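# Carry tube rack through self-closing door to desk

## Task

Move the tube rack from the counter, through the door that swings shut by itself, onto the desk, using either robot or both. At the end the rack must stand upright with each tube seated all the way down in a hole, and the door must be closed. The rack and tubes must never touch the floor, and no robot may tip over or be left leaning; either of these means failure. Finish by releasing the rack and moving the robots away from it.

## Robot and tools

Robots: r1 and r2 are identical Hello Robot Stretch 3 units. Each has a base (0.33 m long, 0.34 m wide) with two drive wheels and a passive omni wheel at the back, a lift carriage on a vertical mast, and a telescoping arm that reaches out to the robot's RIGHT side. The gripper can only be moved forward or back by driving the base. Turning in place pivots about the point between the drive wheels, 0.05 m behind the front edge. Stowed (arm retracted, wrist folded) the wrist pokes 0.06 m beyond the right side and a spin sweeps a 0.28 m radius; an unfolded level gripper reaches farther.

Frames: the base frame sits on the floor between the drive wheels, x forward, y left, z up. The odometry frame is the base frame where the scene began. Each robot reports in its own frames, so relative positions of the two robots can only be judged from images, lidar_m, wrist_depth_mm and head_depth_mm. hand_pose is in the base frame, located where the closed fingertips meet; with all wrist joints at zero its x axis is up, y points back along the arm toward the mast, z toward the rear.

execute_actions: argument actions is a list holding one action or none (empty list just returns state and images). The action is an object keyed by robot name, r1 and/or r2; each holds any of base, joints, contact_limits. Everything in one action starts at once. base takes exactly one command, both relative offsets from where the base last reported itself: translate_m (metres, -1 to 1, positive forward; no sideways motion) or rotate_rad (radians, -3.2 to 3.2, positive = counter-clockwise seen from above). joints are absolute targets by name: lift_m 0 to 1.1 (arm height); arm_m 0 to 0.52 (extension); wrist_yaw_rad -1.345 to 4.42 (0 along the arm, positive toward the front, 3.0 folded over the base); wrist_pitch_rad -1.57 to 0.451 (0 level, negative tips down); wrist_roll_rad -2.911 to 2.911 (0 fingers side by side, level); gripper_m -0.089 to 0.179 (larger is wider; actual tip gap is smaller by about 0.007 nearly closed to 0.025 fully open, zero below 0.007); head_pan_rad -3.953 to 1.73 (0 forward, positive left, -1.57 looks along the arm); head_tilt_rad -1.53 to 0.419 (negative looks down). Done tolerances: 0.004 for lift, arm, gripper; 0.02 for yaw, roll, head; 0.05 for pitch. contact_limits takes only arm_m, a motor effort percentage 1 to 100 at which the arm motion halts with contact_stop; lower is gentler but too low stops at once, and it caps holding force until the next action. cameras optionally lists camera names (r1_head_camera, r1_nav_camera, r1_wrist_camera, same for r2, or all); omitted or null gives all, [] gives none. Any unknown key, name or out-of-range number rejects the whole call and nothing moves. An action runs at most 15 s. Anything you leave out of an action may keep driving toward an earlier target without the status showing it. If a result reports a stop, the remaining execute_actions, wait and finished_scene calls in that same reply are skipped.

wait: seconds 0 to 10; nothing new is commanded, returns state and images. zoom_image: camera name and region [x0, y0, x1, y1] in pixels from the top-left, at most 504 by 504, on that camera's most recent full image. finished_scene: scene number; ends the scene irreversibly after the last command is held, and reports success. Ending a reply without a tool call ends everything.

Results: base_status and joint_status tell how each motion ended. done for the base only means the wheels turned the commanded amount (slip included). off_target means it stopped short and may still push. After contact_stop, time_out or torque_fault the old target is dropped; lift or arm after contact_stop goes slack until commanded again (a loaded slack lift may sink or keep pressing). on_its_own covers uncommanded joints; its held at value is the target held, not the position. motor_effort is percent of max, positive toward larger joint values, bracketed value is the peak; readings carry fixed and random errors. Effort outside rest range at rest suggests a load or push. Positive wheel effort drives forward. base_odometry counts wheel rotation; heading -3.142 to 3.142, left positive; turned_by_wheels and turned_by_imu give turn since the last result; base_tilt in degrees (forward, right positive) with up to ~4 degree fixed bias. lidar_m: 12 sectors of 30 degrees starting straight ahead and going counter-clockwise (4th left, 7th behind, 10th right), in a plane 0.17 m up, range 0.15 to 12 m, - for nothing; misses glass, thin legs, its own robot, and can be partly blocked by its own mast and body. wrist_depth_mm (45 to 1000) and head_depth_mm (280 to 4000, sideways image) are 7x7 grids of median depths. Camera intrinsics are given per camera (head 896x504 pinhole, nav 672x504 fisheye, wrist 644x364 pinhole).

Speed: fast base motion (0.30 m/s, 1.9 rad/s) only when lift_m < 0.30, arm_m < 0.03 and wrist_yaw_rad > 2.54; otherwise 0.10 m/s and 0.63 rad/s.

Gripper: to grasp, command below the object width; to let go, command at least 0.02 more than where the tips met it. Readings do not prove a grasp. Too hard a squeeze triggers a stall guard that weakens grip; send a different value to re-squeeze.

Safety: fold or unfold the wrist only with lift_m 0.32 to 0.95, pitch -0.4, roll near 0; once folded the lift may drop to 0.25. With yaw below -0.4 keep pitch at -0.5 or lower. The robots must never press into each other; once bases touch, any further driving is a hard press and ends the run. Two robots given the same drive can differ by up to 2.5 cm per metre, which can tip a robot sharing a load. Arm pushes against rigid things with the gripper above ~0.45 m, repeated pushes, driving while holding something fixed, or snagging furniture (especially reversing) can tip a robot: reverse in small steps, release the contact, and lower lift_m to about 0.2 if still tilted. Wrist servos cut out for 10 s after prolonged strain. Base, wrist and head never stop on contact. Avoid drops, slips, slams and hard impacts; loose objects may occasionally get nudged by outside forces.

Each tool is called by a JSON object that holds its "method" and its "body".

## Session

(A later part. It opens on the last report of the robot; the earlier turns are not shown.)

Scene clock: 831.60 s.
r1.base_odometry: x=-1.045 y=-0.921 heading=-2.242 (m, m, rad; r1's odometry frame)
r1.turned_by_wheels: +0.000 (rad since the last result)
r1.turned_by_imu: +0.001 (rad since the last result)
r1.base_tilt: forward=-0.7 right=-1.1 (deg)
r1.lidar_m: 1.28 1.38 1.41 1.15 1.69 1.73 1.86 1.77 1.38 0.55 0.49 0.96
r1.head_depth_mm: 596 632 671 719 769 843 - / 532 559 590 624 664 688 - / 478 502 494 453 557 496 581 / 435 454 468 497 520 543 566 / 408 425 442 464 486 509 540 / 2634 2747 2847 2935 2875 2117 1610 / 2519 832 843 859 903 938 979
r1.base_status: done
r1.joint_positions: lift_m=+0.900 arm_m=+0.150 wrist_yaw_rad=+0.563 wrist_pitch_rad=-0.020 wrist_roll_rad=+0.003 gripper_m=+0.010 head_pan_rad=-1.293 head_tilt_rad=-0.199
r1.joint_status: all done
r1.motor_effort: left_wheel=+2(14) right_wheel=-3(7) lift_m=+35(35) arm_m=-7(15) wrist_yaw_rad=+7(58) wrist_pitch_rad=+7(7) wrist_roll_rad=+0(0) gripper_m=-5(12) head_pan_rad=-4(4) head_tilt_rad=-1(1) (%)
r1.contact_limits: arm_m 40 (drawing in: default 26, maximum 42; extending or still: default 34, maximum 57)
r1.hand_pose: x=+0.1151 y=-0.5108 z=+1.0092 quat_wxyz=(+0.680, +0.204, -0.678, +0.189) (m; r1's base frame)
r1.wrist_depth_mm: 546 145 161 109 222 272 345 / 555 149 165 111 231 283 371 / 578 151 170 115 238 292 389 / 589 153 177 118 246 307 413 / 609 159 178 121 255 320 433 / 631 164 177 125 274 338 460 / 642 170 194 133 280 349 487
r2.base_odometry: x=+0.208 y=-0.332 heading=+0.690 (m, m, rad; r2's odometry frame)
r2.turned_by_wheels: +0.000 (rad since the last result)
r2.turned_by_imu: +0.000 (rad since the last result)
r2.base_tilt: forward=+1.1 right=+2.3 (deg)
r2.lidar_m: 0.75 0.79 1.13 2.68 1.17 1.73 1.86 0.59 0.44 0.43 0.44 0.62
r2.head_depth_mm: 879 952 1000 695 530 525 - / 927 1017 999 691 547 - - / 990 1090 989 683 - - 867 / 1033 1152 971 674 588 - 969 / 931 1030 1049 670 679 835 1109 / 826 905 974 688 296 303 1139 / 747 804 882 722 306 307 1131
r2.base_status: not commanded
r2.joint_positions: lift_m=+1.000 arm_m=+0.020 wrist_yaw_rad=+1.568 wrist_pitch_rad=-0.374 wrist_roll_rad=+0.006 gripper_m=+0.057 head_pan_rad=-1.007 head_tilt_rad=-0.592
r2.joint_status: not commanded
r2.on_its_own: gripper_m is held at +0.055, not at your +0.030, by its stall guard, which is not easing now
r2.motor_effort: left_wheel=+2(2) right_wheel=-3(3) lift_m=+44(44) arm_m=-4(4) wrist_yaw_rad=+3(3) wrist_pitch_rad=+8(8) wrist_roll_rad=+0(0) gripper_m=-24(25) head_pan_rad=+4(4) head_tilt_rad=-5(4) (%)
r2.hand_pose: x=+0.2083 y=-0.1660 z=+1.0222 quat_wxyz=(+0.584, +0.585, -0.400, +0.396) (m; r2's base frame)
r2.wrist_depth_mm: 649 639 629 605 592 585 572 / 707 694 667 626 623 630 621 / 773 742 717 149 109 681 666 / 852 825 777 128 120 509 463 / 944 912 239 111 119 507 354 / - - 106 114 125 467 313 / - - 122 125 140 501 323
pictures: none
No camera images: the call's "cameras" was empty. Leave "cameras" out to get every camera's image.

{"method": "execute_actions", "body": {"actions": [{"r1":{"base":{"translate_m":-0.083},"joints":{"arm_m":0.130,"wrist_yaw_rad":0.656},"contact_limits":{"arm_m":40}}}], "cameras": []}}

{"method": "execute_actions", "body": {"actions": [{"r1":{"base":{"translate_m":-0.084},"joints":{"arm_m":0.119,"wrist_yaw_rad":0.743},"contact_limits":{"arm_m":40}}}], "cameras": []}}

{"method": "execute_actions", "body": {"actions": [{"r1":{"base":{"translate_m":-0.085},"joints":{"arm_m":0.114,"wrist_yaw_rad":0.830},"contact_limits":{"arm_m":40}}}], "cameras": []}}

{"method": "execute_actions", "body": {"actions": [{"r1":{"base":{"translate_m":-0.085},"joints":{"arm_m":0.117,"wrist_yaw_rad":0.918},"contact_limits":{"arm_m":40}}}], "cameras": ["r1_wrist_camera","r1_nav_camera"]}}

Scene clock: 847.53 s.
r1.base_odometry: x=-0.994 y=-0.856 heading=-2.241 (m, m, rad; r1's odometry frame)
r1.turned_by_wheels: +0.000 (rad since the last result)
r1.turned_by_imu: +0.001 (rad since the last result)
r1.base_tilt: forward=-0.6 right=-1.1 (deg)
r1.lidar_m: 1.34 1.45 1.18 1.16 1.65 1.68 1.78 1.70 1.47 0.56 0.46 1.02
r1.head_depth_mm: 638 678 725 777 841 921 971 / 552 583 616 656 698 739 - / 488 511 537 565 598 630 642 / 436 456 459 486 498 492 525 / 395 411 427 446 465 487 511 / 380 398 418 440 2580 1927 1511 / 2599 2714 2838 2898 2898 1937 1108
r1.base_status: done
r1.joint_positions: lift_m=+0.900 arm_m=+0.131 wrist_yaw_rad=+0.653 wrist_pitch_rad=-0.020 wrist_roll_rad=+0.003 gripper_m=+0.010 head_pan_rad=-1.293 head_tilt_rad=-0.199
r1.joint_status: all done
r1.motor_effort: left_wheel=+2(12) right_wheel=-4(9) lift_m=+35(35) arm_m=-7(14) wrist_yaw_rad=+4(62) wrist_pitch_rad=+7(7) wrist_roll_rad=+0(0) gripper_m=-4(12) head_pan_rad=-4(4) head_tilt_rad=+0(1) (%)
r1.contact_limits: arm_m 40 (drawing in: default 26, maximum 42; extending or still: default 34, maximum 57)
r1.hand_pose: x=+0.1339 y=-0.4787 z=+1.0091 quat_wxyz=(+0.671, +0.234, -0.668, +0.219) (m; r1's base frame)
r1.wrist_depth_mm: 644 145 161 109 221 266 333 / 678 148 166 112 230 277 356 / 698 152 169 114 236 289 376 / 718 155 177 118 245 302 396 / 729 163 179 122 254 313 420 / 766 167 177 125 272 328 446 / 811 172 195 132 274 346 476
r2.base_odometry: x=+0.208 y=-0.332 heading=+0.690 (m, m, rad; r2's odometry frame)
r2.turned_by_wheels: +0.000 (rad since the last result)
r2.turned_by_imu: +0.001 (rad since the last result)
r2.base_tilt: forward=+1.0 right=+2.3 (deg)
r2.lidar_m: 0.75 0.79 1.12 2.68 1.29 1.70 1.86 0.59 0.44 0.43 0.45 0.62
r2.head_depth_mm: 876 955 1000 693 528 525 - / 929 1013 1000 692 545 - - / 991 1090 985 682 - - 871 / 1031 1152 973 675 587 - 970 / 931 1029 1052 667 682 840 1102 / 830 902 975 688 296 302 1141 / 747 804 881 718 307 307 1142
r2.base_status: not commanded
r2.joint_positions: lift_m=+1.000 arm_m=+0.020 wrist_yaw_rad=+1.568 wrist_pitch_rad=-0.374 wrist_roll_rad=+0.006 gripper_m=+0.057 head_pan_rad=-1.007 head_tilt_rad=-0.592
r2.joint_status: not commanded
r2.on_its_own: gripper_m is held at +0.055, not at your +0.030, by its stall guard, which is not easing now
r2.motor_effort: left_wheel=+2(2) right_wheel=-3(3) lift_m=+44(44) arm_m=-4(4) wrist_yaw_rad=+1(2) wrist_pitch_rad=+8(8) wrist_roll_rad=+0(0) gripper_m=-24(25) head_pan_rad=+4(4) head_tilt_rad=-5(5) (%)
r2.hand_pose: x=+0.2083 y=-0.1660 z=+1.0222 quat_wxyz=(+0.584, +0.585, -0.400, +0.396) (m; r2's base frame)
r2.wrist_depth_mm: 653 635 618 606 598 584 571 / 698 682 674 631 623 626 625 / 752 749 723 148 109 683 672 / 842 812 778 129 120 504 457 / 949 911 239 111 120 502 355 / - - 106 114 125 468 314 / - - 121 125 140 507 323
pictures: none
No camera images: the call's "cameras" was empty. Leave "cameras" out to get every camera's image.

Scene clock: 849.43 s.
r1.base_odometry: x=-0.941 y=-0.791 heading=-2.241 (m, m, rad; r1's odometry frame)
r1.turned_by_wheels: +0.000 (rad since the last result)
r1.turned_by_imu: +0.001 (rad since the last result)
r1.base_tilt: forward=-0.5 right=-1.1 (deg)
r1.lidar_m: 1.40 1.52 1.19 1.67 1.60 1.64 1.71 1.63 1.53 0.58 0.44 1.04
r1.head_depth_mm: 710 758 815 881 962 1059 1131 / 593 628 666 711 761 830 - / 511 536 565 596 630 668 - / 448 467 405 406 426 444 482 / 399 415 424 450 470 485 509 / 360 373 388 403 422 443 466 / 2585 2696 2824 2559 2865 2101 1602
r1.base_status: done
r1.joint_positions: lift_m=+0.900 arm_m=+0.119 wrist_yaw_rad=+0.745 wrist_pitch_rad=-0.020 wrist_roll_rad=+0.003 gripper_m=+0.010 head_pan_rad=-1.293 head_tilt_rad=-0.199
r1.joint_status: all done
r1.motor_effort: left_wheel=+3(11) right_wheel=-4(8) lift_m=+35(35) arm_m=-6(14) wrist_yaw_rad=-2(62) wrist_pitch_rad=+7(7) wrist_roll_rad=+0(1) gripper_m=-4(11) head_pan_rad=-4(4) head_tilt_rad=+0(1) (%)
r1.contact_limits: arm_m 40 (drawing in: default 26, maximum 42; extending or still: default 34, maximum 57)
r1.hand_pose: x=+0.1519 y=-0.4525 z=+1.0090 quat_wxyz=(+0.661, +0.265, -0.657, +0.250) (m; r1's base frame)
r1.wrist_depth_mm: 772 147 162 109 218 262 327 / 799 150 166 112 227 271 342 / 823 152 170 115 233 282 360 / 834 157 174 118 242 295 377 / 862 162 180 121 251 310 401 / 906 169 177 124 267 322 432 / 934 172 194 132 270 337 441
r2.base_odometry: x=+0.208 y=-0.332 heading=+0.690 (m, m, rad; r2's odometry frame)
r2.turned_by_wheels: +0.000 (rad since the last result)
r2.turned_by_imu: +0.000 (rad since the last result)
r2.base_tilt: forward=+1.0 right=+2.3 (deg)
r2.lidar_m: 0.75 0.79 1.12 2.68 1.93 1.68 1.86 0.59 0.44 0.43 0.45 0.62
r2.head_depth_mm: 876 950 1003 695 530 526 - / 932 1023 1000 689 548 - - / 994 1088 989 683 - - 869 / 1034 1158 974 675 588 - 971 / 926 1031 1053 670 681 836 1097 / 826 906 975 690 296 303 1144 / 746 809 880 719 306 307 1135
r2.base_status: not commanded
r2.joint_positions: lift_m=+1.000 arm_m=+0.020 wrist_yaw_rad=+1.568 wrist_pitch_rad=-0.374 wrist_roll_rad=+0.006 gripper_m=+0.057 head_pan_rad=-1.007 head_tilt_rad=-0.592
r2.joint_status: not commanded
r2.on_its_own: gripper_m is held at +0.055, not at your +0.030, by its stall guard, which is not easing now
r2.motor_effort: left_wheel=+2(2) right_wheel=-3(3) lift_m=+44(44) arm_m=-4(4) wrist_yaw_rad=+2(2) wrist_pitch_rad=+8(8) wrist_roll_rad=+0(0) gripper_m=-24(23) head_pan_rad=+4(4) head_tilt_rad=-5(5) (%)
r2.hand_pose: x=+0.2083 y=-0.1660 z=+1.0222 quat_wxyz=(+0.584, +0.585, -0.400, +0.396) (m; r2's base frame)
r2.wrist_depth_mm: 650 631 631 606 593 588 578 / 714 677 678 638 623 632 615 / 768 746 714 148 109 679 671 / 842 816 780 129 120 509 459 / 932 896 240 111 119 517 358 / - - 106 114 125 470 314 / - - 122 124 140 505 321
pictures: none
No camera images: the call's "cameras" was empty. Leave "cameras" out to get every camera's image.

Scene clock: 851.27 s.
r1.base_odometry: x=-0.889 y=-0.724 heading=-2.241 (m, m, rad; r1's odometry frame)
r1.turned_by_wheels: +0.000 (rad since the last result)
r1.turned_by_imu: +0.001 (rad since the last result)
r1.base_tilt: forward=-0.7 right=-1.1 (deg)
r1.lidar_m: 1.47 1.59 1.22 1.63 1.55 1.59 1.63 1.55 1.60 0.61 0.42 1.09
r1.head_depth_mm: 827 891 974 1061 1171 1309 1378 / 661 701 748 800 861 947 1153 / 548 577 610 644 685 724 - / 469 491 514 538 567 592 613 / 411 427 417 450 469 482 501 / 365 378 391 406 421 438 456 / 333 347 362 378 398 426 1460
r1.base_status: done
r1.joint_positions: lift_m=+0.900 arm_m=+0.114 wrist_yaw_rad=+0.836 wrist_pitch_rad=-0.020 wrist_roll_rad=+0.003 gripper_m=+0.010 head_pan_rad=-1.293 head_tilt_rad=-0.199
r1.joint_status: all done
r1.motor_effort: left_wheel=+4(10) right_wheel=-6(9) lift_m=+35(35) arm_m=-5(13) wrist_yaw_rad=-7(53) wrist_pitch_rad=+7(7) wrist_roll_rad=+0(0) gripper_m=-5(9) head_pan_rad=-3(5) head_tilt_rad=-1(1) (%)
r1.contact_limits: arm_m 40 (drawing in: default 26, maximum 42; extending or still: default 34, maximum 57)
r1.hand_pose: x=+0.1684 y=-0.4308 z=+1.0091 quat_wxyz=(+0.648, +0.294, -0.644, +0.280) (m; r1's base frame)
r1.wrist_depth_mm: 916 147 163 111 218 260 323 / 942 150 166 113 224 269 334 / 983 155 171 116 232 279 347 / - 158 176 118 238 290 369 / - 164 179 121 248 303 384 / - 169 179 124 264 316 410 / - 172 196 130 269 335 435
r2.base_odometry: x=+0.208 y=-0.332 heading=+0.690 (m, m, rad; r2's odometry frame)
r2.turned_by_wheels: +0.000 (rad since the last result)
r2.turned_by_imu: +0.000 (rad since the last result)
r2.base_tilt: forward=+1.0 right=+2.3 (deg)
r2.lidar_m: 0.75 0.79 1.13 2.68 1.66 1.67 1.86 0.59 0.44 0.43 0.45 0.62
r2.head_depth_mm: 879 949 1000 696 529 525 - / 935 1017 999 690 546 - - / 988 1095 983 680 - - 868 / 1034 1151 975 678 587 - 964 / 926 1034 1047 671 677 837 1102 / 826 903 980 686 296 302 1143 / 744 804 879 721 306 307 1138
r2.base_status: not commanded
r2.joint_positions: lift_m=+1.000 arm_m=+0.020 wrist_yaw_rad=+1.568 wrist_pitch_rad=-0.374 wrist_roll_rad=+0.006 gripper_m=+0.057 head_pan_rad=-1.007 head_tilt_rad=-0.592
r2.joint_status: not commanded
r2.on_its_own: gripper_m is held at +0.055, not at your +0.030, by its stall guard, which is not easing now
r2.motor_effort: left_wheel=+3(2) right_wheel=-3(3) lift_m=+44(44) arm_m=-4(5) wrist_yaw_rad=+2(3) wrist_pitch_rad=+8(8) wrist_roll_rad=+0(0) gripper_m=-24(25) head_pan_rad=+4(4) head_tilt_rad=-5(5) (%)
r2.hand_pose: x=+0.2083 y=-0.1660 z=+1.0222 quat_wxyz=(+0.584, +0.585, -0.400, +0.396) (m; r2's base frame)
r2.wrist_depth_mm: 648 632 625 618 596 575 572 / 704 687 668 634 625 632 614 / 780 747 719 149 109 677 664 / 847 830 776 129 120 509 460 / 918 905 239 111 119 507 357 / - - 106 114 125 473 314 / - - 121 124 140 506 324
pictures: none
No camera images: the call's "cameras" was empty. Leave "cameras" out to get every camera's image.

Scene clock: 853.07 s.
r1.base_odometry: x=-0.836 y=-0.657 heading=-2.241 (m, m, rad; r1's odometry frame)
r1.turned_by_wheels: +0.000 (rad since the last result)
r1.turned_by_imu: +0.001 (rad since the last result)
r1.base_tilt: forward=-0.6 right=-1.1 (deg)
r1.lidar_m: 1.53 1.66 1.25 1.58 1.51 1.54 1.56 1.48 1.53 0.66 0.41 1.16
r1.head_depth_mm: 1031 1115 1183 1235 1314 1383 1452 / 765 816 876 948 1031 1144 1400 / 608 642 679 720 767 809 - / 504 528 552 580 611 653 670 / 433 449 375 381 475 486 520 / 377 390 388 418 434 447 464 / 334 345 355 366 380 397 419
r1.base_status: done
r1.joint_positions: lift_m=+0.900 arm_m=+0.117 wrist_yaw_rad=+0.930 wrist_pitch_rad=-0.020 wrist_roll_rad=+0.003 gripper_m=+0.010 head_pan_rad=-1.293 head_tilt_rad=-0.199
r1.joint_status: all done
r1.on_its_own: wrist_yaw_rad is at rest, and its effort (-15) is outside its rest range (-12 to +12)
r1.motor_effort: left_wheel=+5(6) right_wheel=-7(10) lift_m=+36(35) arm_m=-1(3) wrist_yaw_rad=-15(32) wrist_pitch_rad=+7(7) wrist_roll_rad=+0(1) gripper_m=-5(7) head_pan_rad=-4(3) head_tilt_rad=+0(1) (%)
r1.contact_limits: arm_m 40 (drawing in: default 26, maximum 42; extending or still: default 34, maximum 57)
r1.hand_pose: x=+0.1836 y=-0.4148 z=+1.0091 quat_wxyz=(+0.635, +0.324, -0.629, +0.310) (m; r1's base frame)
r1.wrist_depth_mm: - 149 162 112 217 254 311 / - 152 167 115 223 267 323 / - 156 171 117 228 271 338 / - 160 176 120 236 284 351 / - 164 179 121 246 296 377 / - 171 179 124 260 307 392 / - 175 197 131 265 322 421
r2.base_odometry: x=+0.208 y=-0.332 heading=+0.690 (m, m, rad; r2's odometry frame)
r2.turned_by_wheels: +0.000 (rad since the last result)
r2.turned_by_imu: +0.000 (rad since the last result)
r2.base_tilt: forward=+1.0 right=+2.3 (deg)
r2.lidar_m: 0.75 0.79 1.12 2.68 1.66 1.91 1.86 0.59 0.44 0.43 0.45 0.62
r2.head_depth_mm: 875 952 1006 697 529 526 - / 933 1014 999 691 547 - - / 995 1090 988 683 - - 871 / 1032 1153 976 674 587 - 969 / 930 1029 1047 667 682 839 1100 / 828 903 979 686 296 303 1145 / 742 808 881 721 307 307 1139
r2.base_status: not commanded
r2.joint_positions: lift_m=+1.000 arm_m=+0.020 wrist_yaw_rad=+1.568 wrist_pitch_rad=-0.374 wrist_roll_rad=+0.006 gripper_m=+0.057 head_pan_rad=-1.007 head_tilt_rad=-0.592
r2.joint_status: not commanded
r2.on_its_own: gripper_m is held at +0.055, not at your +0.030, by its stall guard, which is not easing now
r2.motor_effort: left_wheel=+2(2) right_wheel=-3(3) lift_m=+44(44) arm_m=-4(4) wrist_yaw_rad=+2(2) wrist_pitch_rad=+8(8) wrist_roll_rad=+0(0) gripper_m=-24(24) head_pan_rad=+4(4) head_tilt_rad=-5(5) (%)
r2.hand_pose: x=+0.2083 y=-0.1660 z=+1.0222 quat_wxyz=(+0.584, +0.585, -0.400, +0.396) (m; r2's base frame)
r2.wrist_depth_mm: 639 628 621 599 602 594 577 / 698 691 665 628 616 627 616 / 761 745 727 149 109 688 668 / 837 813 775 129 120 508 459 / 933 915 239 111 120 509 357 / - - 106 114 125 471 313 / - - 121 125 140 499 325
pictures: r1_nav_camera (sideways: a quarter turn counterclockwise sets it upright), r1_wrist_camera
Images, in order (width x height): r1_nav_camera 672x504, r1_wrist_camera 644x364.

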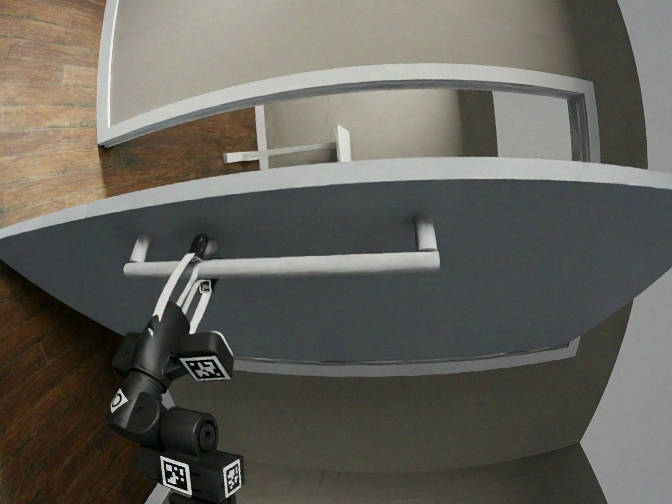

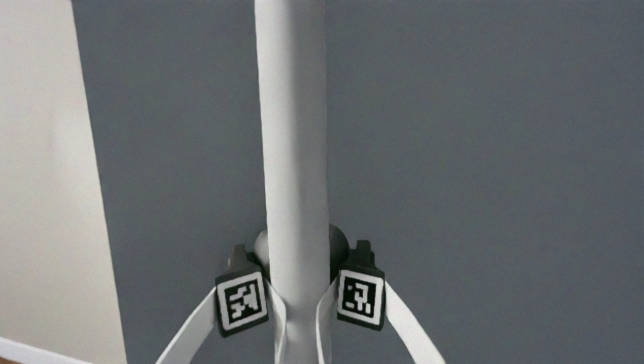

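{"method": "execute_actions", "body": {"actions": [{"r1":{"base":{"translate_m":-0.084},"joints":{"arm_m":0.128,"wrist_yaw_rad":1.005},"contact_limits":{"arm_m":40}},"r2":{"base":{"rotate_rad":2.26},"joints":{"head_pan_rad":0.0,"head_tilt_rad":-0.5}}}], "cameras": []}}

{"method": "execute_actions", "body": {"actions": [{"r1":{"base":{"translate_m":-0.083},"joints":{"arm_m":0.146,"wrist_yaw_rad":1.092},"contact_limits":{"arm_m":40}},"r2":{"base":{"translate_m":0.8}}}], "cameras": ["r1_wrist_camera","r2_nav_camera"]}}

Scene clock: 882.37 s.
r1.base_odometry: x=-0.784 y=-0.592 heading=-2.241 (m, m, rad; r1's odometry frame)
r1.turned_by_wheels: +0.000 (rad since the last result)
r1.turned_by_imu: +0.001 (rad since the last result)
r1.base_tilt: forward=-0.6 right=-1.0 (deg)
r1.lidar_m: 1.58 1.73 1.42 1.53 1.46 1.49 1.48 1.41 1.45 0.73 0.40 1.22
r1.head_depth_mm: 1132 1179 1242 1309 1374 1446 1516 / 938 1012 1100 1198 1299 1383 1476 / 698 739 782 837 895 950 - / 557 582 610 641 676 712 706 / 462 479 500 380 393 411 433 / 395 408 393 430 452 464 484 / 345 355 366 377 388 400 412
r1.base_status: done
r1.joint_positions: lift_m=+0.900 arm_m=+0.128 wrist_yaw_rad=+1.045 wrist_pitch_rad=-0.020 wrist_roll_rad=+0.003 gripper_m=+0.010 head_pan_rad=-1.293 head_tilt_rad=-0.199
r1.joint_status: wrist_yaw_rad off_target (ended at +1.045, target +1.005); the others done
r1.on_its_own: wrist_yaw_rad is held at +1.045, not at your +1.005, by its stall guard, which is not easing now
r1.motor_effort: left_wheel=+4(7) right_wheel=-8(14) lift_m=+36(35) arm_m=+3(4) wrist_yaw_rad=+1(28) wrist_pitch_rad=+7(7) wrist_roll_rad=+0(1) gripper_m=-5(6) head_pan_rad=-4(4) head_tilt_rad=-1(1) (%)
r1.contact_limits: arm_m 40 (drawing in: default 26, maximum 42; extending or still: default 34, maximum 57)
r1.hand_pose: x=+0.1997 y=-0.4012 z=+1.0091 quat_wxyz=(+0.616, +0.360, -0.610, +0.346) (m; r1's base frame)
r1.wrist_depth_mm: - 150 163 110 211 242 286 / - 154 167 113 217 252 298 / - 158 171 116 225 261 312 / - 164 176 119 232 272 327 / - 168 181 121 239 284 345 / - 175 180 124 254 296 362 / - 179 197 131 258 306 379
r2.base_odometry: x=+0.208 y=-0.332 heading=+2.950 (m, m, rad; r2's odometry frame)
r2.turned_by_wheels: +2.260 (rad since the last result)
r2.turned_by_imu: +2.243 (rad since the last result)
r2.base_tilt: forward=+1.0 right=+2.3 (deg)
r2.lidar_m: 1.42 1.87 0.98 0.52 0.43 0.43 0.48 0.75 0.75 0.85 1.41 1.35
r2.head_depth_mm: 2223 1180 2629 2651 1945 311 - / 2460 2645 2891 2494 1672 345 1215 / 2540 2725 3168 2592 1809 1509 1235 / 1778 1857 2654 2336 1883 1500 1240 / 3237 3562 3636 2570 1896 1483 1228 / 3577 - - 2511 1856 1474 1225 / 3606 - 3826 2444 1848 1463 1212
r2.base_status: done
r2.joint_positions: lift_m=+1.000 arm_m=+0.020 wrist_yaw_rad=+1.569 wrist_pitch_rad=-0.374 wrist_roll_rad=+0.006 gripper_m=+0.057 head_pan_rad=-0.007 head_tilt_rad=-0.507
r2.joint_status: all done
r2.on_its_own: gripper_m is held at +0.055, not at your +0.030, by its stall guard, which is not easing now
r2.motor_effort: left_wheel=-4(7) right_wheel=+5(10) lift_m=+44(44) arm_m=-5(5) wrist_yaw_rad=+1(1) wrist_pitch_rad=+8(8) wrist_roll_rad=+0(0) gripper_m=-23(24) head_pan_rad=+4(54) head_tilt_rad=+5(18) (%)
r2.hand_pose: x=+0.2083 y=-0.1658 z=+1.0222 quat_wxyz=(+0.584, +0.585, -0.400, +0.396) (m; r2's base frame)
r2.wrist_depth_mm: - - - - - - - / - - - - - - - / - - - 149 109 - - / - - - 128 120 - - / - - 239 111 120 - - / - - 106 114 125 - - / - - 122 125 140 - -
pictures: none
No camera images: the call's "cameras" was empty. Leave "cameras" out to get every camera's image.

Scene clock: 891.50 s.
r1.base_odometry: x=-0.732 y=-0.526 heading=-2.240 (m, m, rad; r1's odometry frame)
r1.turned_by_wheels: +0.000 (rad since the last result)
r1.turned_by_imu: +0.001 (rad since the last result)
r1.base_tilt: forward=-0.7 right=-1.1 (deg)
r1.lidar_m: 1.65 0.73 1.84 1.49 1.42 1.45 1.41 1.34 1.38 0.85 0.40 1.29
r1.head_depth_mm: 1179 1235 1287 1363 1422 1503 1547 / 1141 1185 1246 1309 1369 1452 1523 / 837 891 948 1016 1101 1174 - / 628 659 690 726 763 804 - / 502 522 541 564 587 607 541 / 418 432 368 430 445 470 491 / 358 369 372 390 401 412 424
r1.base_status: done
r1.joint_positions: lift_m=+0.900 arm_m=+0.146 wrist_yaw_rad=+1.149 wrist_pitch_rad=-0.020 wrist_roll_rad=+0.003 gripper_m=+0.010 head_pan_rad=-1.293 head_tilt_rad=-0.199
r1.joint_status: wrist_yaw_rad off_target (ended at +1.149, target +1.092); the others done
r1.on_its_own: wrist_yaw_rad is held at +1.144, not at your +1.092, by its stall guard, which is not easing now
r1.motor_effort: left_wheel=+4(11) right_wheel=-7(17) lift_m=+35(35) arm_m=+5(7) wrist_yaw_rad=-6(41) wrist_pitch_rad=+7(7) wrist_roll_rad=-1(1) gripper_m=-5(8) head_pan_rad=-4(4) head_tilt_rad=-1(1) (%)
r1.contact_limits: arm_m 40 (drawing in: default 26, maximum 42; extending or still: default 34, maximum 57)
r1.hand_pose: x=+0.2119 y=-0.3954 z=+1.0091 quat_wxyz=(+0.597, +0.391, -0.590, +0.377) (m; r1's base frame)
r1.wrist_depth_mm: - 151 165 111 210 237 273 / - 155 169 114 215 245 286 / - 161 173 117 223 254 299 / - 166 176 120 228 265 311 / - 171 180 121 236 276 329 / - 177 184 124 247 288 342 / - - 197 176 256 296 361
r2.base_odometry: x=-0.577 y=-0.180 heading=+2.950 (m, m, rad; r2's odometry frame)
r2.turned_by_wheels: +0.000 (rad since the last result)
r2.turned_by_imu: +0.005 (rad since the last result)
r2.base_tilt: forward=+1.0 right=+2.2 (deg)
r2.lidar_m: 0.87 1.32 1.32 1.50 1.03 1.03 1.15 1.29 1.29 1.46 0.72 0.73
r2.head_depth_mm: 1832 1957 914 2227 1937 312 - / 1946 2087 2207 2371 1919 344 1191 / 716 786 904 2364 1897 1499 1246 / 972 1022 1077 1146 1227 1377 1232 / 2535 2748 3032 2276 1871 1478 1229 / 2792 3103 3415 2510 1855 1459 1212 / 3158 3317 3491 2504 1853 1470 1210
r2.base_status: done
r2.joint_positions: lift_m=+1.000 arm_m=+0.020 wrist_yaw_rad=+1.569 wrist_pitch_rad=-0.374 wrist_roll_rad=+0.006 gripper_m=+0.057 head_pan_rad=-0.007 head_tilt_rad=-0.507
r2.joint_status: not commanded
r2.on_its_own: gripper_m is held at +0.055, not at your +0.030, by its stall guard, which is not easing now
r2.motor_effort: left_wheel=-4(6) right_wheel=+5(10) lift_m=+44(44) arm_m=-5(4) wrist_yaw_rad=+2(1) wrist_pitch_rad=+8(8) wrist_roll_rad=+0(0) gripper_m=-23(24) head_pan_rad=+4(4) head_tilt_rad=+4(5) (%)
r2.hand_pose: x=+0.2083 y=-0.1658 z=+1.0222 quat_wxyz=(+0.584, +0.585, -0.400, +0.396) (m; r2's base frame)
r2.wrist_depth_mm: - - - - - 690 389 / - - - 742 789 - 422 / - - - 149 109 - - / - - - 129 120 - - / - - 239 112 119 - - / - - 106 114 125 617 - / - - 121 124 140 - -
pictures: r1_wrist_camera, r2_nav_camera (sideways: a quarter turn counterclockwise sets it upright)
Images, in order (width x height): r1_wrist_camera 644x364, r2_nav_camera 672x504.

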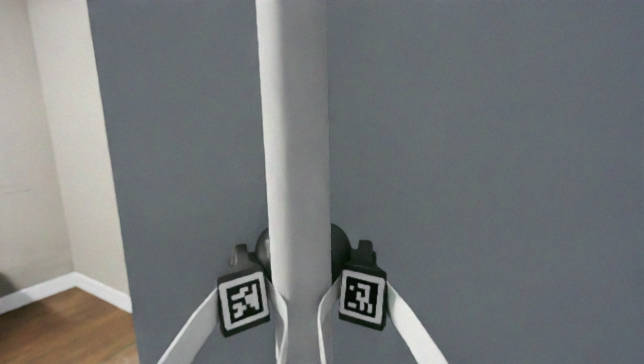

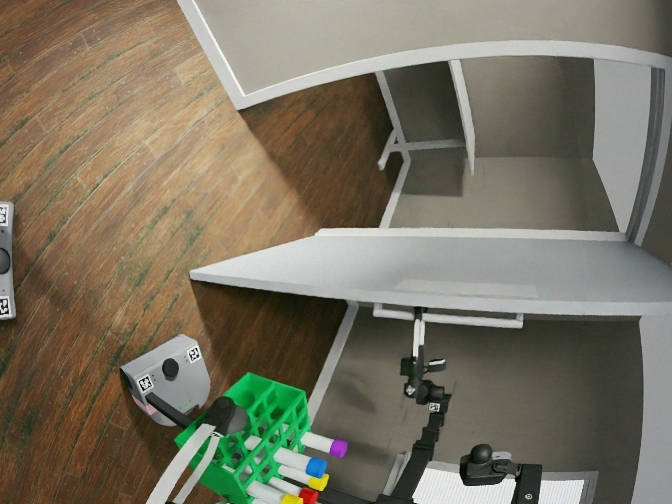

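{"method": "execute_actions", "body": {"actions": [{"r1":{"base":{"translate_m":-0.070},"joints":{"arm_m":0.157,"wrist_yaw_rad":1.19},"contact_limits":{"arm_m":40}}}], "cameras": []}}

{"method": "execute_actions", "body": {"actions": [{"r1":{"base":{"translate_m":-0.081},"joints":{"arm_m":0.186,"wrist_yaw_rad":1.278},"contact_limits":{"arm_m":40}}}], "cameras": []}}

{"method": "execute_actions", "body": {"actions": [{"r1":{"base":{"translate_m":-0.079},"joints":{"arm_m":0.2225,"wrist_yaw_rad":1.365},"contact_limits":{"arm_m":40}}}], "cameras": []}}

{"method": "execute_actions", "body": {"actions": [{"r1":{"base":{"translate_m":-0.075},"joints":{"arm_m":0.2655,"wrist_yaw_rad":1.453},"contact_limits":{"arm_m":40}}}], "cameras": ["r1_wrist_camera","r1_nav_camera"]}}

Scene clock: 934.37 s.
r1.base_odometry: x=-0.689 y=-0.472 heading=-2.240 (m, m, rad; r1's odometry frame)
r1.turned_by_wheels: +0.000 (rad since the last result)
r1.turned_by_imu: +0.001 (rad since the last result)
r1.base_tilt: forward=-0.6 right=-1.1 (deg)
r1.lidar_m: 1.69 0.79 1.89 1.44 1.38 1.41 1.35 1.28 1.31 0.96 0.40 1.35
r1.head_depth_mm: 1219 1275 1331 1394 1476 1562 1582 / 1179 1231 1289 1350 1419 1498 1568 / 1029 1098 1185 1277 1359 1410 - / 707 742 781 820 869 917 - / 539 559 581 604 628 653 690 / 435 449 367 440 454 464 501 / 365 375 373 394 405 415 426
r1.base_status: done
r1.joint_positions: lift_m=+0.900 arm_m=+0.157 wrist_yaw_rad=+1.198 wrist_pitch_rad=-0.020 wrist_roll_rad=+0.003 gripper_m=+0.010 head_pan_rad=-1.293 head_tilt_rad=-0.199
r1.joint_status: all done
r1.motor_effort: left_wheel=+3(5) right_wheel=-5(16) lift_m=+35(35) arm_m=+5(6) wrist_yaw_rad=-10(9) wrist_pitch_rad=+7(7) wrist_roll_rad=-1(1) gripper_m=-5(5) head_pan_rad=-4(3) head_tilt_rad=-1(0) (%)
r1.contact_limits: arm_m 40 (drawing in: default 26, maximum 42; extending or still: default 34, maximum 57)
r1.hand_pose: x=+0.2167 y=-0.3948 z=+1.0091 quat_wxyz=(+0.588, +0.405, -0.580, +0.392) (m; r1's base frame)
r1.wrist_depth_mm: - 150 163 110 209 242 285 / - 153 167 113 218 250 295 / - 160 171 116 223 262 311 / - 164 177 119 230 269 323 / - 170 181 122 239 281 341 / - 175 181 124 252 289 350 / - 180 197 131 256 307 381
r2.base_odometry: x=-0.577 y=-0.180 heading=+2.950 (m, m, rad; r2's odometry frame)
r2.turned_by_wheels: +0.000 (rad since the last result)
r2.turned_by_imu: +0.001 (rad since the last result)
r2.base_tilt: forward=+1.0 right=+2.3 (deg)
r2.lidar_m: 0.89 1.33 1.32 1.50 1.03 1.03 1.15 1.30 1.29 1.46 0.78 0.78
r2.head_depth_mm: 1828 1939 1989 2241 1928 311 - / 730 865 2163 2381 1921 345 1217 / 816 853 895 1005 1167 1422 1247 / 1121 1198 1281 1377 1482 1430 1231 / 2530 2694 3019 2279 1872 1490 1227 / 2816 3161 3334 2551 1869 1475 1223 / 3141 3298 3440 2493 1860 1466 1218
r2.base_status: not commanded
r2.joint_positions: lift_m=+1.000 arm_m=+0.020 wrist_yaw_rad=+1.569 wrist_pitch_rad=-0.374 wrist_roll_rad=+0.006 gripper_m=+0.057 head_pan_rad=-0.007 head_tilt_rad=-0.507
r2.joint_status: not commanded
r2.on_its_own: gripper_m is held at +0.055, not at your +0.030, by its stall guard, which is not easing now
r2.motor_effort: left_wheel=-4(4) right_wheel=+5(4) lift_m=+44(44) arm_m=-4(5) wrist_yaw_rad=+3(2) wrist_pitch_rad=+8(8) wrist_roll_rad=+0(0) gripper_m=-23(25) head_pan_rad=+4(4) head_tilt_rad=+5(4) (%)
r2.hand_pose: x=+0.2083 y=-0.1658 z=+1.0222 quat_wxyz=(+0.584, +0.585, -0.400, +0.396) (m; r2's base frame)
r2.wrist_depth_mm: - - - - - - 525 / - - - 778 807 - - / - - - 149 109 - - / - - - 129 120 - - / - - 240 111 119 - - / - - 106 114 125 - - / - - 122 124 140 - -
pictures: none
No camera images: the call's "cameras" was empty. Leave "cameras" out to get every camera's image.

Scene clock: 936.13 s.
r1.base_odometry: x=-0.639 y=-0.408 heading=-2.240 (m, m, rad; r1's odometry frame)
r1.turned_by_wheels: +0.000 (rad since the last result)
r1.turned_by_imu: +0.000 (rad since the last result)
r1.base_tilt: forward=-0.6 right=-1.1 (deg)
r1.lidar_m: 1.76 0.85 1.97 1.40 1.34 1.37 1.28 1.21 1.25 1.24 0.40 1.41
r1.head_depth_mm: 1262 1319 1381 1449 1523 1593 - / 1228 1281 1333 1400 1468 1543 1620 / 1178 1237 1294 1351 1414 1468 - / 860 905 954 1009 1069 1148 1056 / 605 628 651 677 703 725 762 / 466 481 371 387 475 454 514 / 379 388 380 408 416 426 434
r1.base_status: done
r1.joint_positions: lift_m=+0.900 arm_m=+0.186 wrist_yaw_rad=+1.294 wrist_pitch_rad=-0.020 wrist_roll_rad=+0.003 gripper_m=+0.010 head_pan_rad=-1.293 head_tilt_rad=-0.199
r1.joint_status: all done
r1.on_its_own: wrist_yaw_rad is at rest, and its effort (-19) is outside its rest range (-12 to +12)
r1.motor_effort: left_wheel=+5(10) right_wheel=-8(17) lift_m=+35(35) arm_m=+5(7) wrist_yaw_rad=-19(26) wrist_pitch_rad=+7(7) wrist_roll_rad=-1(1) gripper_m=-6(7) head_pan_rad=-4(3) head_tilt_rad=-1(1) (%)
r1.contact_limits: arm_m 40 (drawing in: default 26, maximum 42; extending or still: default 34, maximum 57)
r1.hand_pose: x=+0.2246 y=-0.4004 z=+1.0091 quat_wxyz=(+0.568, +0.433, -0.560, +0.420) (m; r1's base frame)
r1.wrist_depth_mm: - 152 164 112 208 238 277 / - 156 169 115 214 246 287 / - 160 173 118 222 252 301 / - 166 178 121 230 264 314 / - 171 180 122 238 276 332 / - 177 183 125 248 284 342 / - 183 199 177 255 299 365
r2.base_odometry: x=-0.577 y=-0.180 heading=+2.950 (m, m, rad; r2's odometry frame)
r2.turned_by_wheels: +0.000 (rad since the last result)
r2.turned_by_imu: +0.000 (rad since the last result)
r2.base_tilt: forward=+1.0 right=+2.3 (deg)
r2.lidar_m: 0.92 1.32 1.32 1.49 1.03 1.03 1.15 1.30 1.29 1.46 0.86 0.85
r2.head_depth_mm: 1778 1900 2084 2266 1941 312 - / 779 818 906 2306 1877 344 1219 / 947 1001 1063 1123 1202 1378 1231 / 1226 1297 1397 1526 1657 1492 1232 / 2481 2718 3000 2307 1879 1491 1226 / 2802 3143 3418 2535 1857 1475 1222 / 3061 3331 3427 2514 1840 1468 1216
r2.base_status: not commanded
r2.joint_positions: lift_m=+1.000 arm_m=+0.020 wrist_yaw_rad=+1.569 wrist_pitch_rad=-0.374 wrist_roll_rad=+0.006 gripper_m=+0.057 head_pan_rad=-0.007 head_tilt_rad=-0.507
r2.joint_status: not commanded
r2.on_its_own: gripper_m is held at +0.055, not at your +0.030, by its stall guard, which is not easing now
r2.motor_effort: left_wheel=-4(4) right_wheel=+5(4) lift_m=+44(44) arm_m=-4(5) wrist_yaw_rad=+2(2) wrist_pitch_rad=+8(8) wrist_roll_rad=+0(0) gripper_m=-23(25) head_pan_rad=+4(4) head_tilt_rad=+4(4) (%)
r2.hand_pose: x=+0.2083 y=-0.1658 z=+1.0222 quat_wxyz=(+0.584, +0.585, -0.400, +0.396) (m; r2's base frame)
r2.wrist_depth_mm: - - - - - - 635 / - - - 777 844 - - / - - - 149 109 - - / - - - 129 120 - - / - - 239 111 119 - - / - - 106 114 125 - - / - - 121 125 140 - -
pictures: none
No camera images: the call's "cameras" was empty. Leave "cameras" out to get every camera's image.

Scene clock: 938.20 s.
r1.base_odometry: x=-0.590 y=-0.346 heading=-2.239 (m, m, rad; r1's odometry frame)
r1.turned_by_wheels: +0.000 (rad since the last result)
r1.turned_by_imu: +0.000 (rad since the last result)
r1.base_tilt: forward=-0.6 right=-1.1 (deg)
r1.lidar_m: 1.81 0.92 1.92 1.35 1.29 1.32 1.20 1.15 1.18 1.39 0.41 1.47
r1.head_depth_mm: 1303 1360 1425 1489 1570 1640 - / 1269 1321 1386 1448 1513 1604 - / 1230 1281 1337 1405 1463 1519 - / 1150 1221 1280 1342 1410 1474 1464 / 698 721 750 774 803 826 868 / 500 513 385 479 493 498 542 / 390 398 389 415 422 430 438
r1.base_status: done
r1.joint_positions: lift_m=+0.900 arm_m=+0.222 wrist_yaw_rad=+1.408 wrist_pitch_rad=-0.020 wrist_roll_rad=+0.003 gripper_m=+0.010 head_pan_rad=-1.293 head_tilt_rad=-0.199
r1.joint_status: wrist_yaw_rad off_target (ended at +1.408, target +1.365); the others done
r1.on_its_own: wrist_yaw_rad is held at +1.409, not at your +1.365, by its stall guard, which is not easing now
r1.motor_effort: left_wheel=+5(10) right_wheel=-8(17) lift_m=+35(35) arm_m=+4(9) wrist_yaw_rad=+2(40) wrist_pitch_rad=+7(7) wrist_roll_rad=-1(1) gripper_m=-5(8) head_pan_rad=-3(4) head_tilt_rad=-1(1) (%)
r1.contact_limits: arm_m 40 (drawing in: default 26, maximum 42; extending or still: default 34, maximum 57)
r1.hand_pose: x=+0.2310 y=-0.4085 z=+1.0091 quat_wxyz=(+0.543, +0.464, -0.535, +0.452) (m; r1's base frame)
r1.wrist_depth_mm: - 153 166 111 203 232 262 / - 158 169 114 211 238 273 / - 164 174 116 220 246 283 / - 168 178 120 224 256 296 / - 174 184 122 230 263 310 / - 179 184 124 244 277 326 / - - 198 131 250 287 336
r2.base_odometry: x=-0.577 y=-0.180 heading=+2.950 (m, m, rad; r2's odometry frame)
r2.turned_by_wheels: +0.000 (rad since the last result)
r2.turned_by_imu: +0.000 (rad since the last result)
r2.base_tilt: forward=+1.1 right=+2.2 (deg)
r2.lidar_m: 1.03 1.32 1.32 1.50 1.03 1.03 1.15 1.30 1.29 1.46 0.93 0.92
r2.head_depth_mm: 767 837 1965 2254 1917 311 - / 889 932 981 1058 1206 345 1219 / 1044 1110 1187 1268 1355 1415 1238 / 1280 1378 1505 1644 1724 1495 1237 / 2546 2733 3044 2312 1884 1502 1230 / 2801 3094 3375 2503 1878 1474 1225 / 3130 3281 3461 2465 1861 1461 1218
r2.base_status: not commanded
r2.joint_positions: lift_m=+1.000 arm_m=+0.020 wrist_yaw_rad=+1.569 wrist_pitch_rad=-0.374 wrist_roll_rad=+0.006 gripper_m=+0.057 head_pan_rad=-0.007 head_tilt_rad=-0.507
r2.joint_status: not commanded
r2.on_its_own: gripper_m is held at +0.055, not at your +0.030, by its stall guard, which is not easing now
r2.motor_effort: left_wheel=-4(3) right_wheel=+5(4) lift_m=+44(44) arm_m=-4(5) wrist_yaw_rad=+2(1) wrist_pitch_rad=+8(8) wrist_roll_rad=+0(0) gripper_m=-24(24) head_pan_rad=+4(4) head_tilt_rad=+5(5) (%)
r2.hand_pose: x=+0.2083 y=-0.1658 z=+1.0222 quat_wxyz=(+0.584, +0.585, -0.400, +0.396) (m; r2's base frame)
r2.wrist_depth_mm: - - - - 913 - 745 / - - - 921 855 - - / - - - 149 109 - - / - - - 129 120 - - / - - 240 111 119 - - / - - 106 114 125 - - / - - 122 125 140 - -
pictures: none
No camera images: the call's "cameras" was empty. Leave "cameras" out to get every camera's image.

Scene clock: 940.33 s.
r1.base_odometry: x=-0.543 y=-0.287 heading=-2.239 (m, m, rad; r1's odometry frame)
r1.turned_by_wheels: +0.000 (rad since the last result)
r1.turned_by_imu: +0.000 (rad since the last result)
r1.base_tilt: forward=-0.7 right=-1.0 (deg)
r1.lidar_m: 1.87 0.98 1.85 1.31 1.25 1.28 1.14 1.08 1.11 1.45 0.41 1.54
r1.head_depth_mm: 1345 1405 1468 1544 1617 1671 1522 / 1302 1368 1428 1488 1568 1655 1514 / 1272 1329 1378 1440 1517 1554 1515 / 1234 1282 1339 1398 1465 1534 1562 / 845 871 901 931 963 981 1025 / 536 548 482 494 538 528 517 / 392 399 398 411 417 422 427
r1.base_status: done
r1.joint_positions: lift_m=+0.900 arm_m=+0.265 wrist_yaw_rad=+1.512 wrist_pitch_rad=-0.020 wrist_roll_rad=+0.003 gripper_m=+0.010 head_pan_rad=-1.293 head_tilt_rad=-0.199
r1.joint_status: wrist_yaw_rad off_target (ended at +1.512, target +1.453); the others done
r1.on_its_own: wrist_yaw_rad is held at +1.508, not at your +1.453, by its stall guard, which is not easing now
r1.motor_effort: left_wheel=+6(10) right_wheel=-9(17) lift_m=+35(35) arm_m=+5(10) wrist_yaw_rad=-5(51) wrist_pitch_rad=+6(7) wrist_roll_rad=-1(1) gripper_m=-5(9) head_pan_rad=-4(4) head_tilt_rad=-1(1) (%)
r1.contact_limits: arm_m 40 (drawing in: default 26, maximum 42; extending or still: default 34, maximum 57)
r1.hand_pose: x=+0.2339 y=-0.4251 z=+1.0092 quat_wxyz=(+0.519, +0.491, -0.510, +0.479) (m; r1's base frame)
r1.wrist_depth_mm: - 156 165 112 201 226 253 / - 160 171 114 208 234 265 / - 165 174 117 215 240 275 / - 171 179 121 224 249 287 / - 175 182 122 228 258 296 / - 184 185 124 239 268 310 / - - 201 174 247 284 324
r2.base_odometry: x=-0.577 y=-0.180 heading=+2.950 (m, m, rad; r2's odometry frame)
r2.turned_by_wheels: +0.000 (rad since the last result)
r2.turned_by_imu: +0.000 (rad since the last result)
r2.base_tilt: forward=+1.0 right=+2.3 (deg)
r2.lidar_m: 1.14 1.32 1.32 1.50 1.03 1.03 1.15 1.29 1.29 1.46 0.98 0.98
r2.head_depth_mm: 852 896 965 2124 1943 312 - / 967 1024 1086 1156 1248 345 1221 / 1121 1188 1276 1374 1487 1466 1240 / 1314 1426 1539 1688 1781 1494 1240 / 2510 2762 3054 2300 1866 1484 1231 / 2803 3142 3392 2511 1868 1479 1227 / 3059 3314 3410 2511 1861 1454 1218
r2.base_status: not commanded
r2.joint_positions: lift_m=+1.000 arm_m=+0.020 wrist_yaw_rad=+1.569 wrist_pitch_rad=-0.374 wrist_roll_rad=+0.006 gripper_m=+0.057 head_pan_rad=-0.007 head_tilt_rad=-0.507
r2.joint_status: not commanded
r2.on_its_own: gripper_m is held at +0.055, not at your +0.030, by its stall guard, which is not easing now
r2.motor_effort: left_wheel=-4(4) right_wheel=+4(4) lift_m=+44(44) arm_m=-4(4) wrist_yaw_rad=+1(2) wrist_pitch_rad=+8(8) wrist_roll_rad=+0(0) gripper_m=-24(24) head_pan_rad=+4(4) head_tilt_rad=+4(5) (%)
r2.hand_pose: x=+0.2083 y=-0.1658 z=+1.0222 quat_wxyz=(+0.584, +0.585, -0.400, +0.396) (m; r2's base frame)
r2.wrist_depth_mm: - - - - 898 - - / - - - - 871 - - / - - - 149 109 - - / - - - 129 120 - - / - - 240 111 119 - - / - - 106 114 125 - - / - - 121 124 140 - -
pictures: r1_nav_camera (sideways: a quarter turn counterclockwise sets it upright), r1_wrist_camera
Images, in order (width x height): r1_nav_camera 672x504, r1_wrist_camera 644x364.

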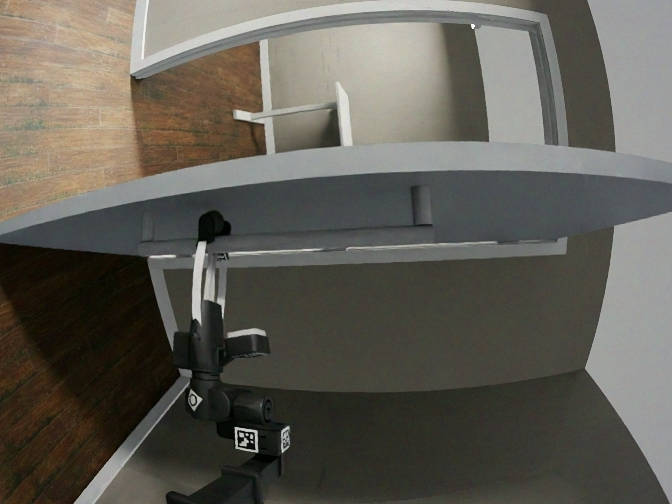

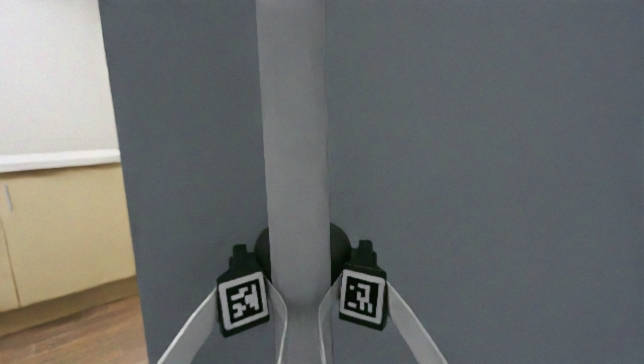

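{"method": "execute_actions", "body": {"actions": []}}

Scene clock: 961.47 s.
r1.base_odometry: x=-0.543 y=-0.287 heading=-2.239 (m, m, rad; r1's odometry frame)
r1.turned_by_wheels: +0.000 (rad since the last result)
r1.turned_by_imu: +0.001 (rad since the last result)
r1.base_tilt: forward=-0.6 right=-1.0 (deg)
r1.lidar_m: 1.87 0.99 1.86 1.31 1.26 1.28 1.14 1.08 1.11 1.44 0.41 1.54
r1.head_depth_mm: 1340 1405 1469 1543 1627 1683 1525 / 1306 1361 1418 1490 1571 1662 1520 / 1268 1316 1380 1444 1513 1563 1524 / 1232 1281 1328 1397 1461 1534 1567 / 845 873 901 932 958 982 1025 / 537 547 483 494 538 527 517 / 392 399 397 411 417 422 426
r1.base_status: done
r1.joint_positions: lift_m=+0.900 arm_m=+0.265 wrist_yaw_rad=+1.512 wrist_pitch_rad=-0.020 wrist_roll_rad=+0.003 gripper_m=+0.010 head_pan_rad=-1.293 head_tilt_rad=-0.199
r1.joint_status: wrist_yaw_rad off_target (ended at +1.512, target +1.453); the others done
r1.on_its_own: wrist_yaw_rad is held at +1.508, not at your +1.453, by its stall guard, which is not easing now
r1.motor_effort: left_wheel=+6(10) right_wheel=-9(17) lift_m=+36(35) arm_m=+5(10) wrist_yaw_rad=-5(51) wrist_pitch_rad=+6(7) wrist_roll_rad=-1(1) gripper_m=-5(9) head_pan_rad=-4(4) head_tilt_rad=+0(1) (%)
r1.contact_limits: arm_m 40 (drawing in: default 26, maximum 42; extending or still: default 34, maximum 57)
r1.hand_pose: x=+0.2339 y=-0.4251 z=+1.0092 quat_wxyz=(+0.519, +0.491, -0.510, +0.479) (m; r1's base frame)
r1.wrist_depth_mm: - 156 166 113 202 226 253 / - 160 170 115 209 232 263 / - 165 175 118 215 241 274 / - 169 179 121 222 248 283 / - 176 183 122 231 260 296 / - 183 185 125 242 271 312 / - - 200 174 245 276 324
r2.base_odometry: x=-0.577 y=-0.180 heading=+2.950 (m, m, rad; r2's odometry frame)
r2.turned_by_wheels: +0.000 (rad since the last result)
r2.turned_by_imu: +0.000 (rad since the last result)
r2.base_tilt: forward=+1.0 right=+2.3 (deg)
r2.lidar_m: 1.14 1.33 1.32 1.50 1.03 1.03 1.15 1.30 1.29 1.46 0.98 0.98
r2.head_depth_mm: 852 896 969 2141 1940 312 - / 963 1024 1089 1154 1258 345 1217 / 1116 1188 1278 1377 1488 1468 1241 / 1323 1425 1553 1680 1740 1491 1230 / 2503 2771 3033 2317 1881 1486 1228 / 2808 3104 3325 2520 1868 1475 1218 / 3076 3325 3484 2468 1847 1463 1216
r2.base_status: not commanded
r2.joint_positions: lift_m=+1.000 arm_m=+0.020 wrist_yaw_rad=+1.569 wrist_pitch_rad=-0.374 wrist_roll_rad=+0.006 gripper_m=+0.057 head_pan_rad=-0.007 head_tilt_rad=-0.507
r2.joint_status: not commanded
r2.on_its_own: gripper_m is held at +0.055, not at your +0.030, by its stall guard, which is not easing now
r2.motor_effort: left_wheel=-3(4) right_wheel=+5(4) lift_m=+44(44) arm_m=-5(4) wrist_yaw_rad=+2(2) wrist_pitch_rad=+8(8) wrist_roll_rad=+0(0) gripper_m=-24(24) head_pan_rad=+4(4) head_tilt_rad=+5(5) (%)
r2.hand_pose: x=+0.2083 y=-0.1658 z=+1.0222 quat_wxyz=(+0.584, +0.585, -0.400, +0.396) (m; r2's base frame)
r2.wrist_depth_mm: - - - - 901 - - / - - - - 866 - - / - - - 149 109 - - / - - - 129 120 - - / - - 239 111 119 - - / - - 106 114 125 - - / - - 121 125 140 - -
pictures: r1_head_camera (sideways: a quarter turn clockwise sets it upright), r1_nav_camera (sideways: a quarter turn counterclockwise sets it upright), r1_wrist_camera, r2_head_camera (sideways: a quarter turn clockwise sets it upright), r2_nav_camera (sideways: a quarter turn counterclockwise sets it upright), r2_wrist_camera
Images, in order (width x height): r1_head_camera 896x504, r1_nav_camera 672x504, r1_wrist_camera 644x364, r2_head_camera 896x504, r2_nav_camera 672x504, r2_wrist_camera 644x364.

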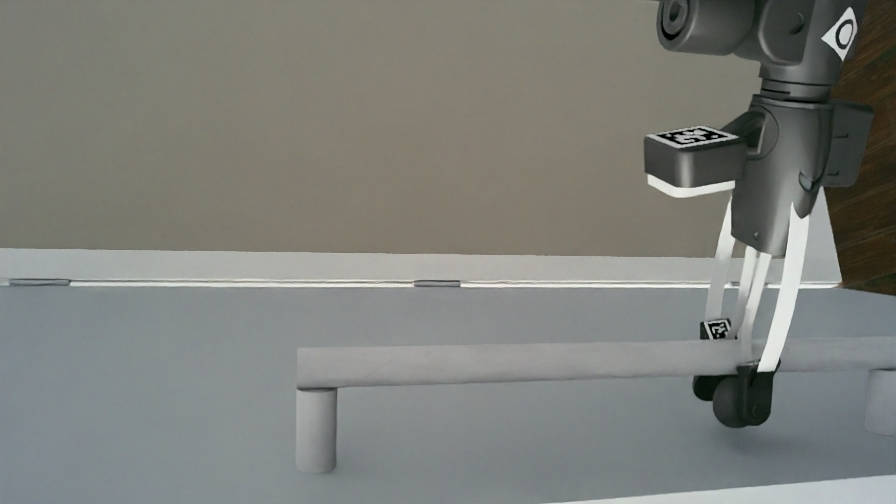

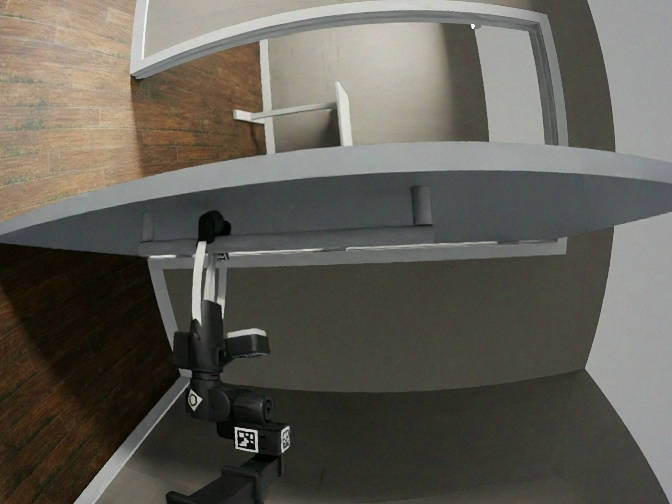

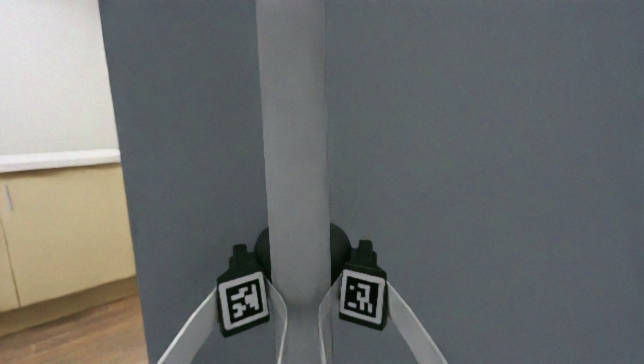

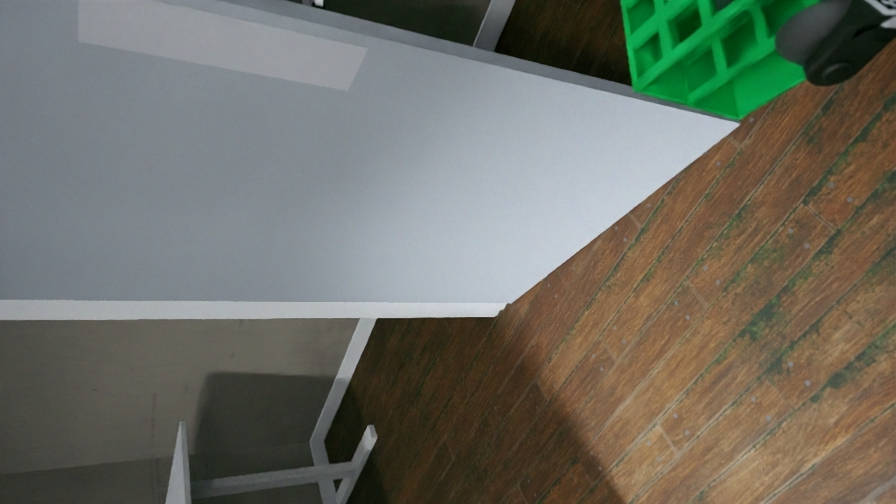

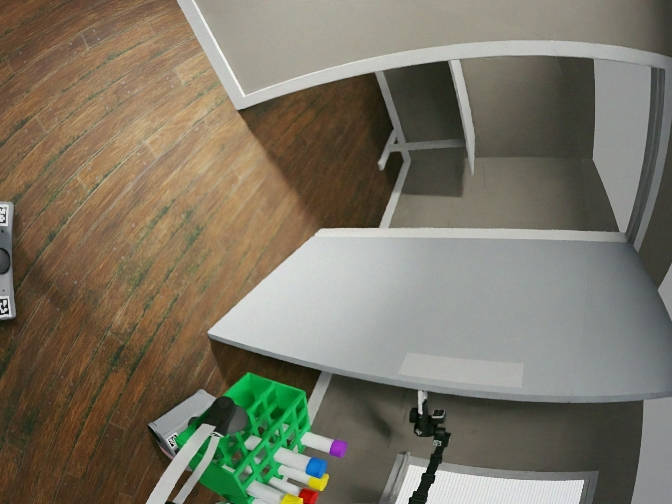

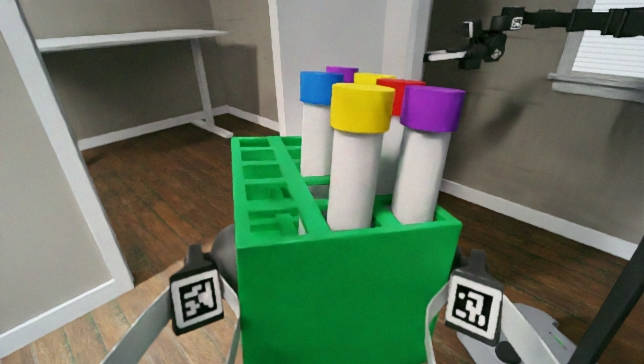

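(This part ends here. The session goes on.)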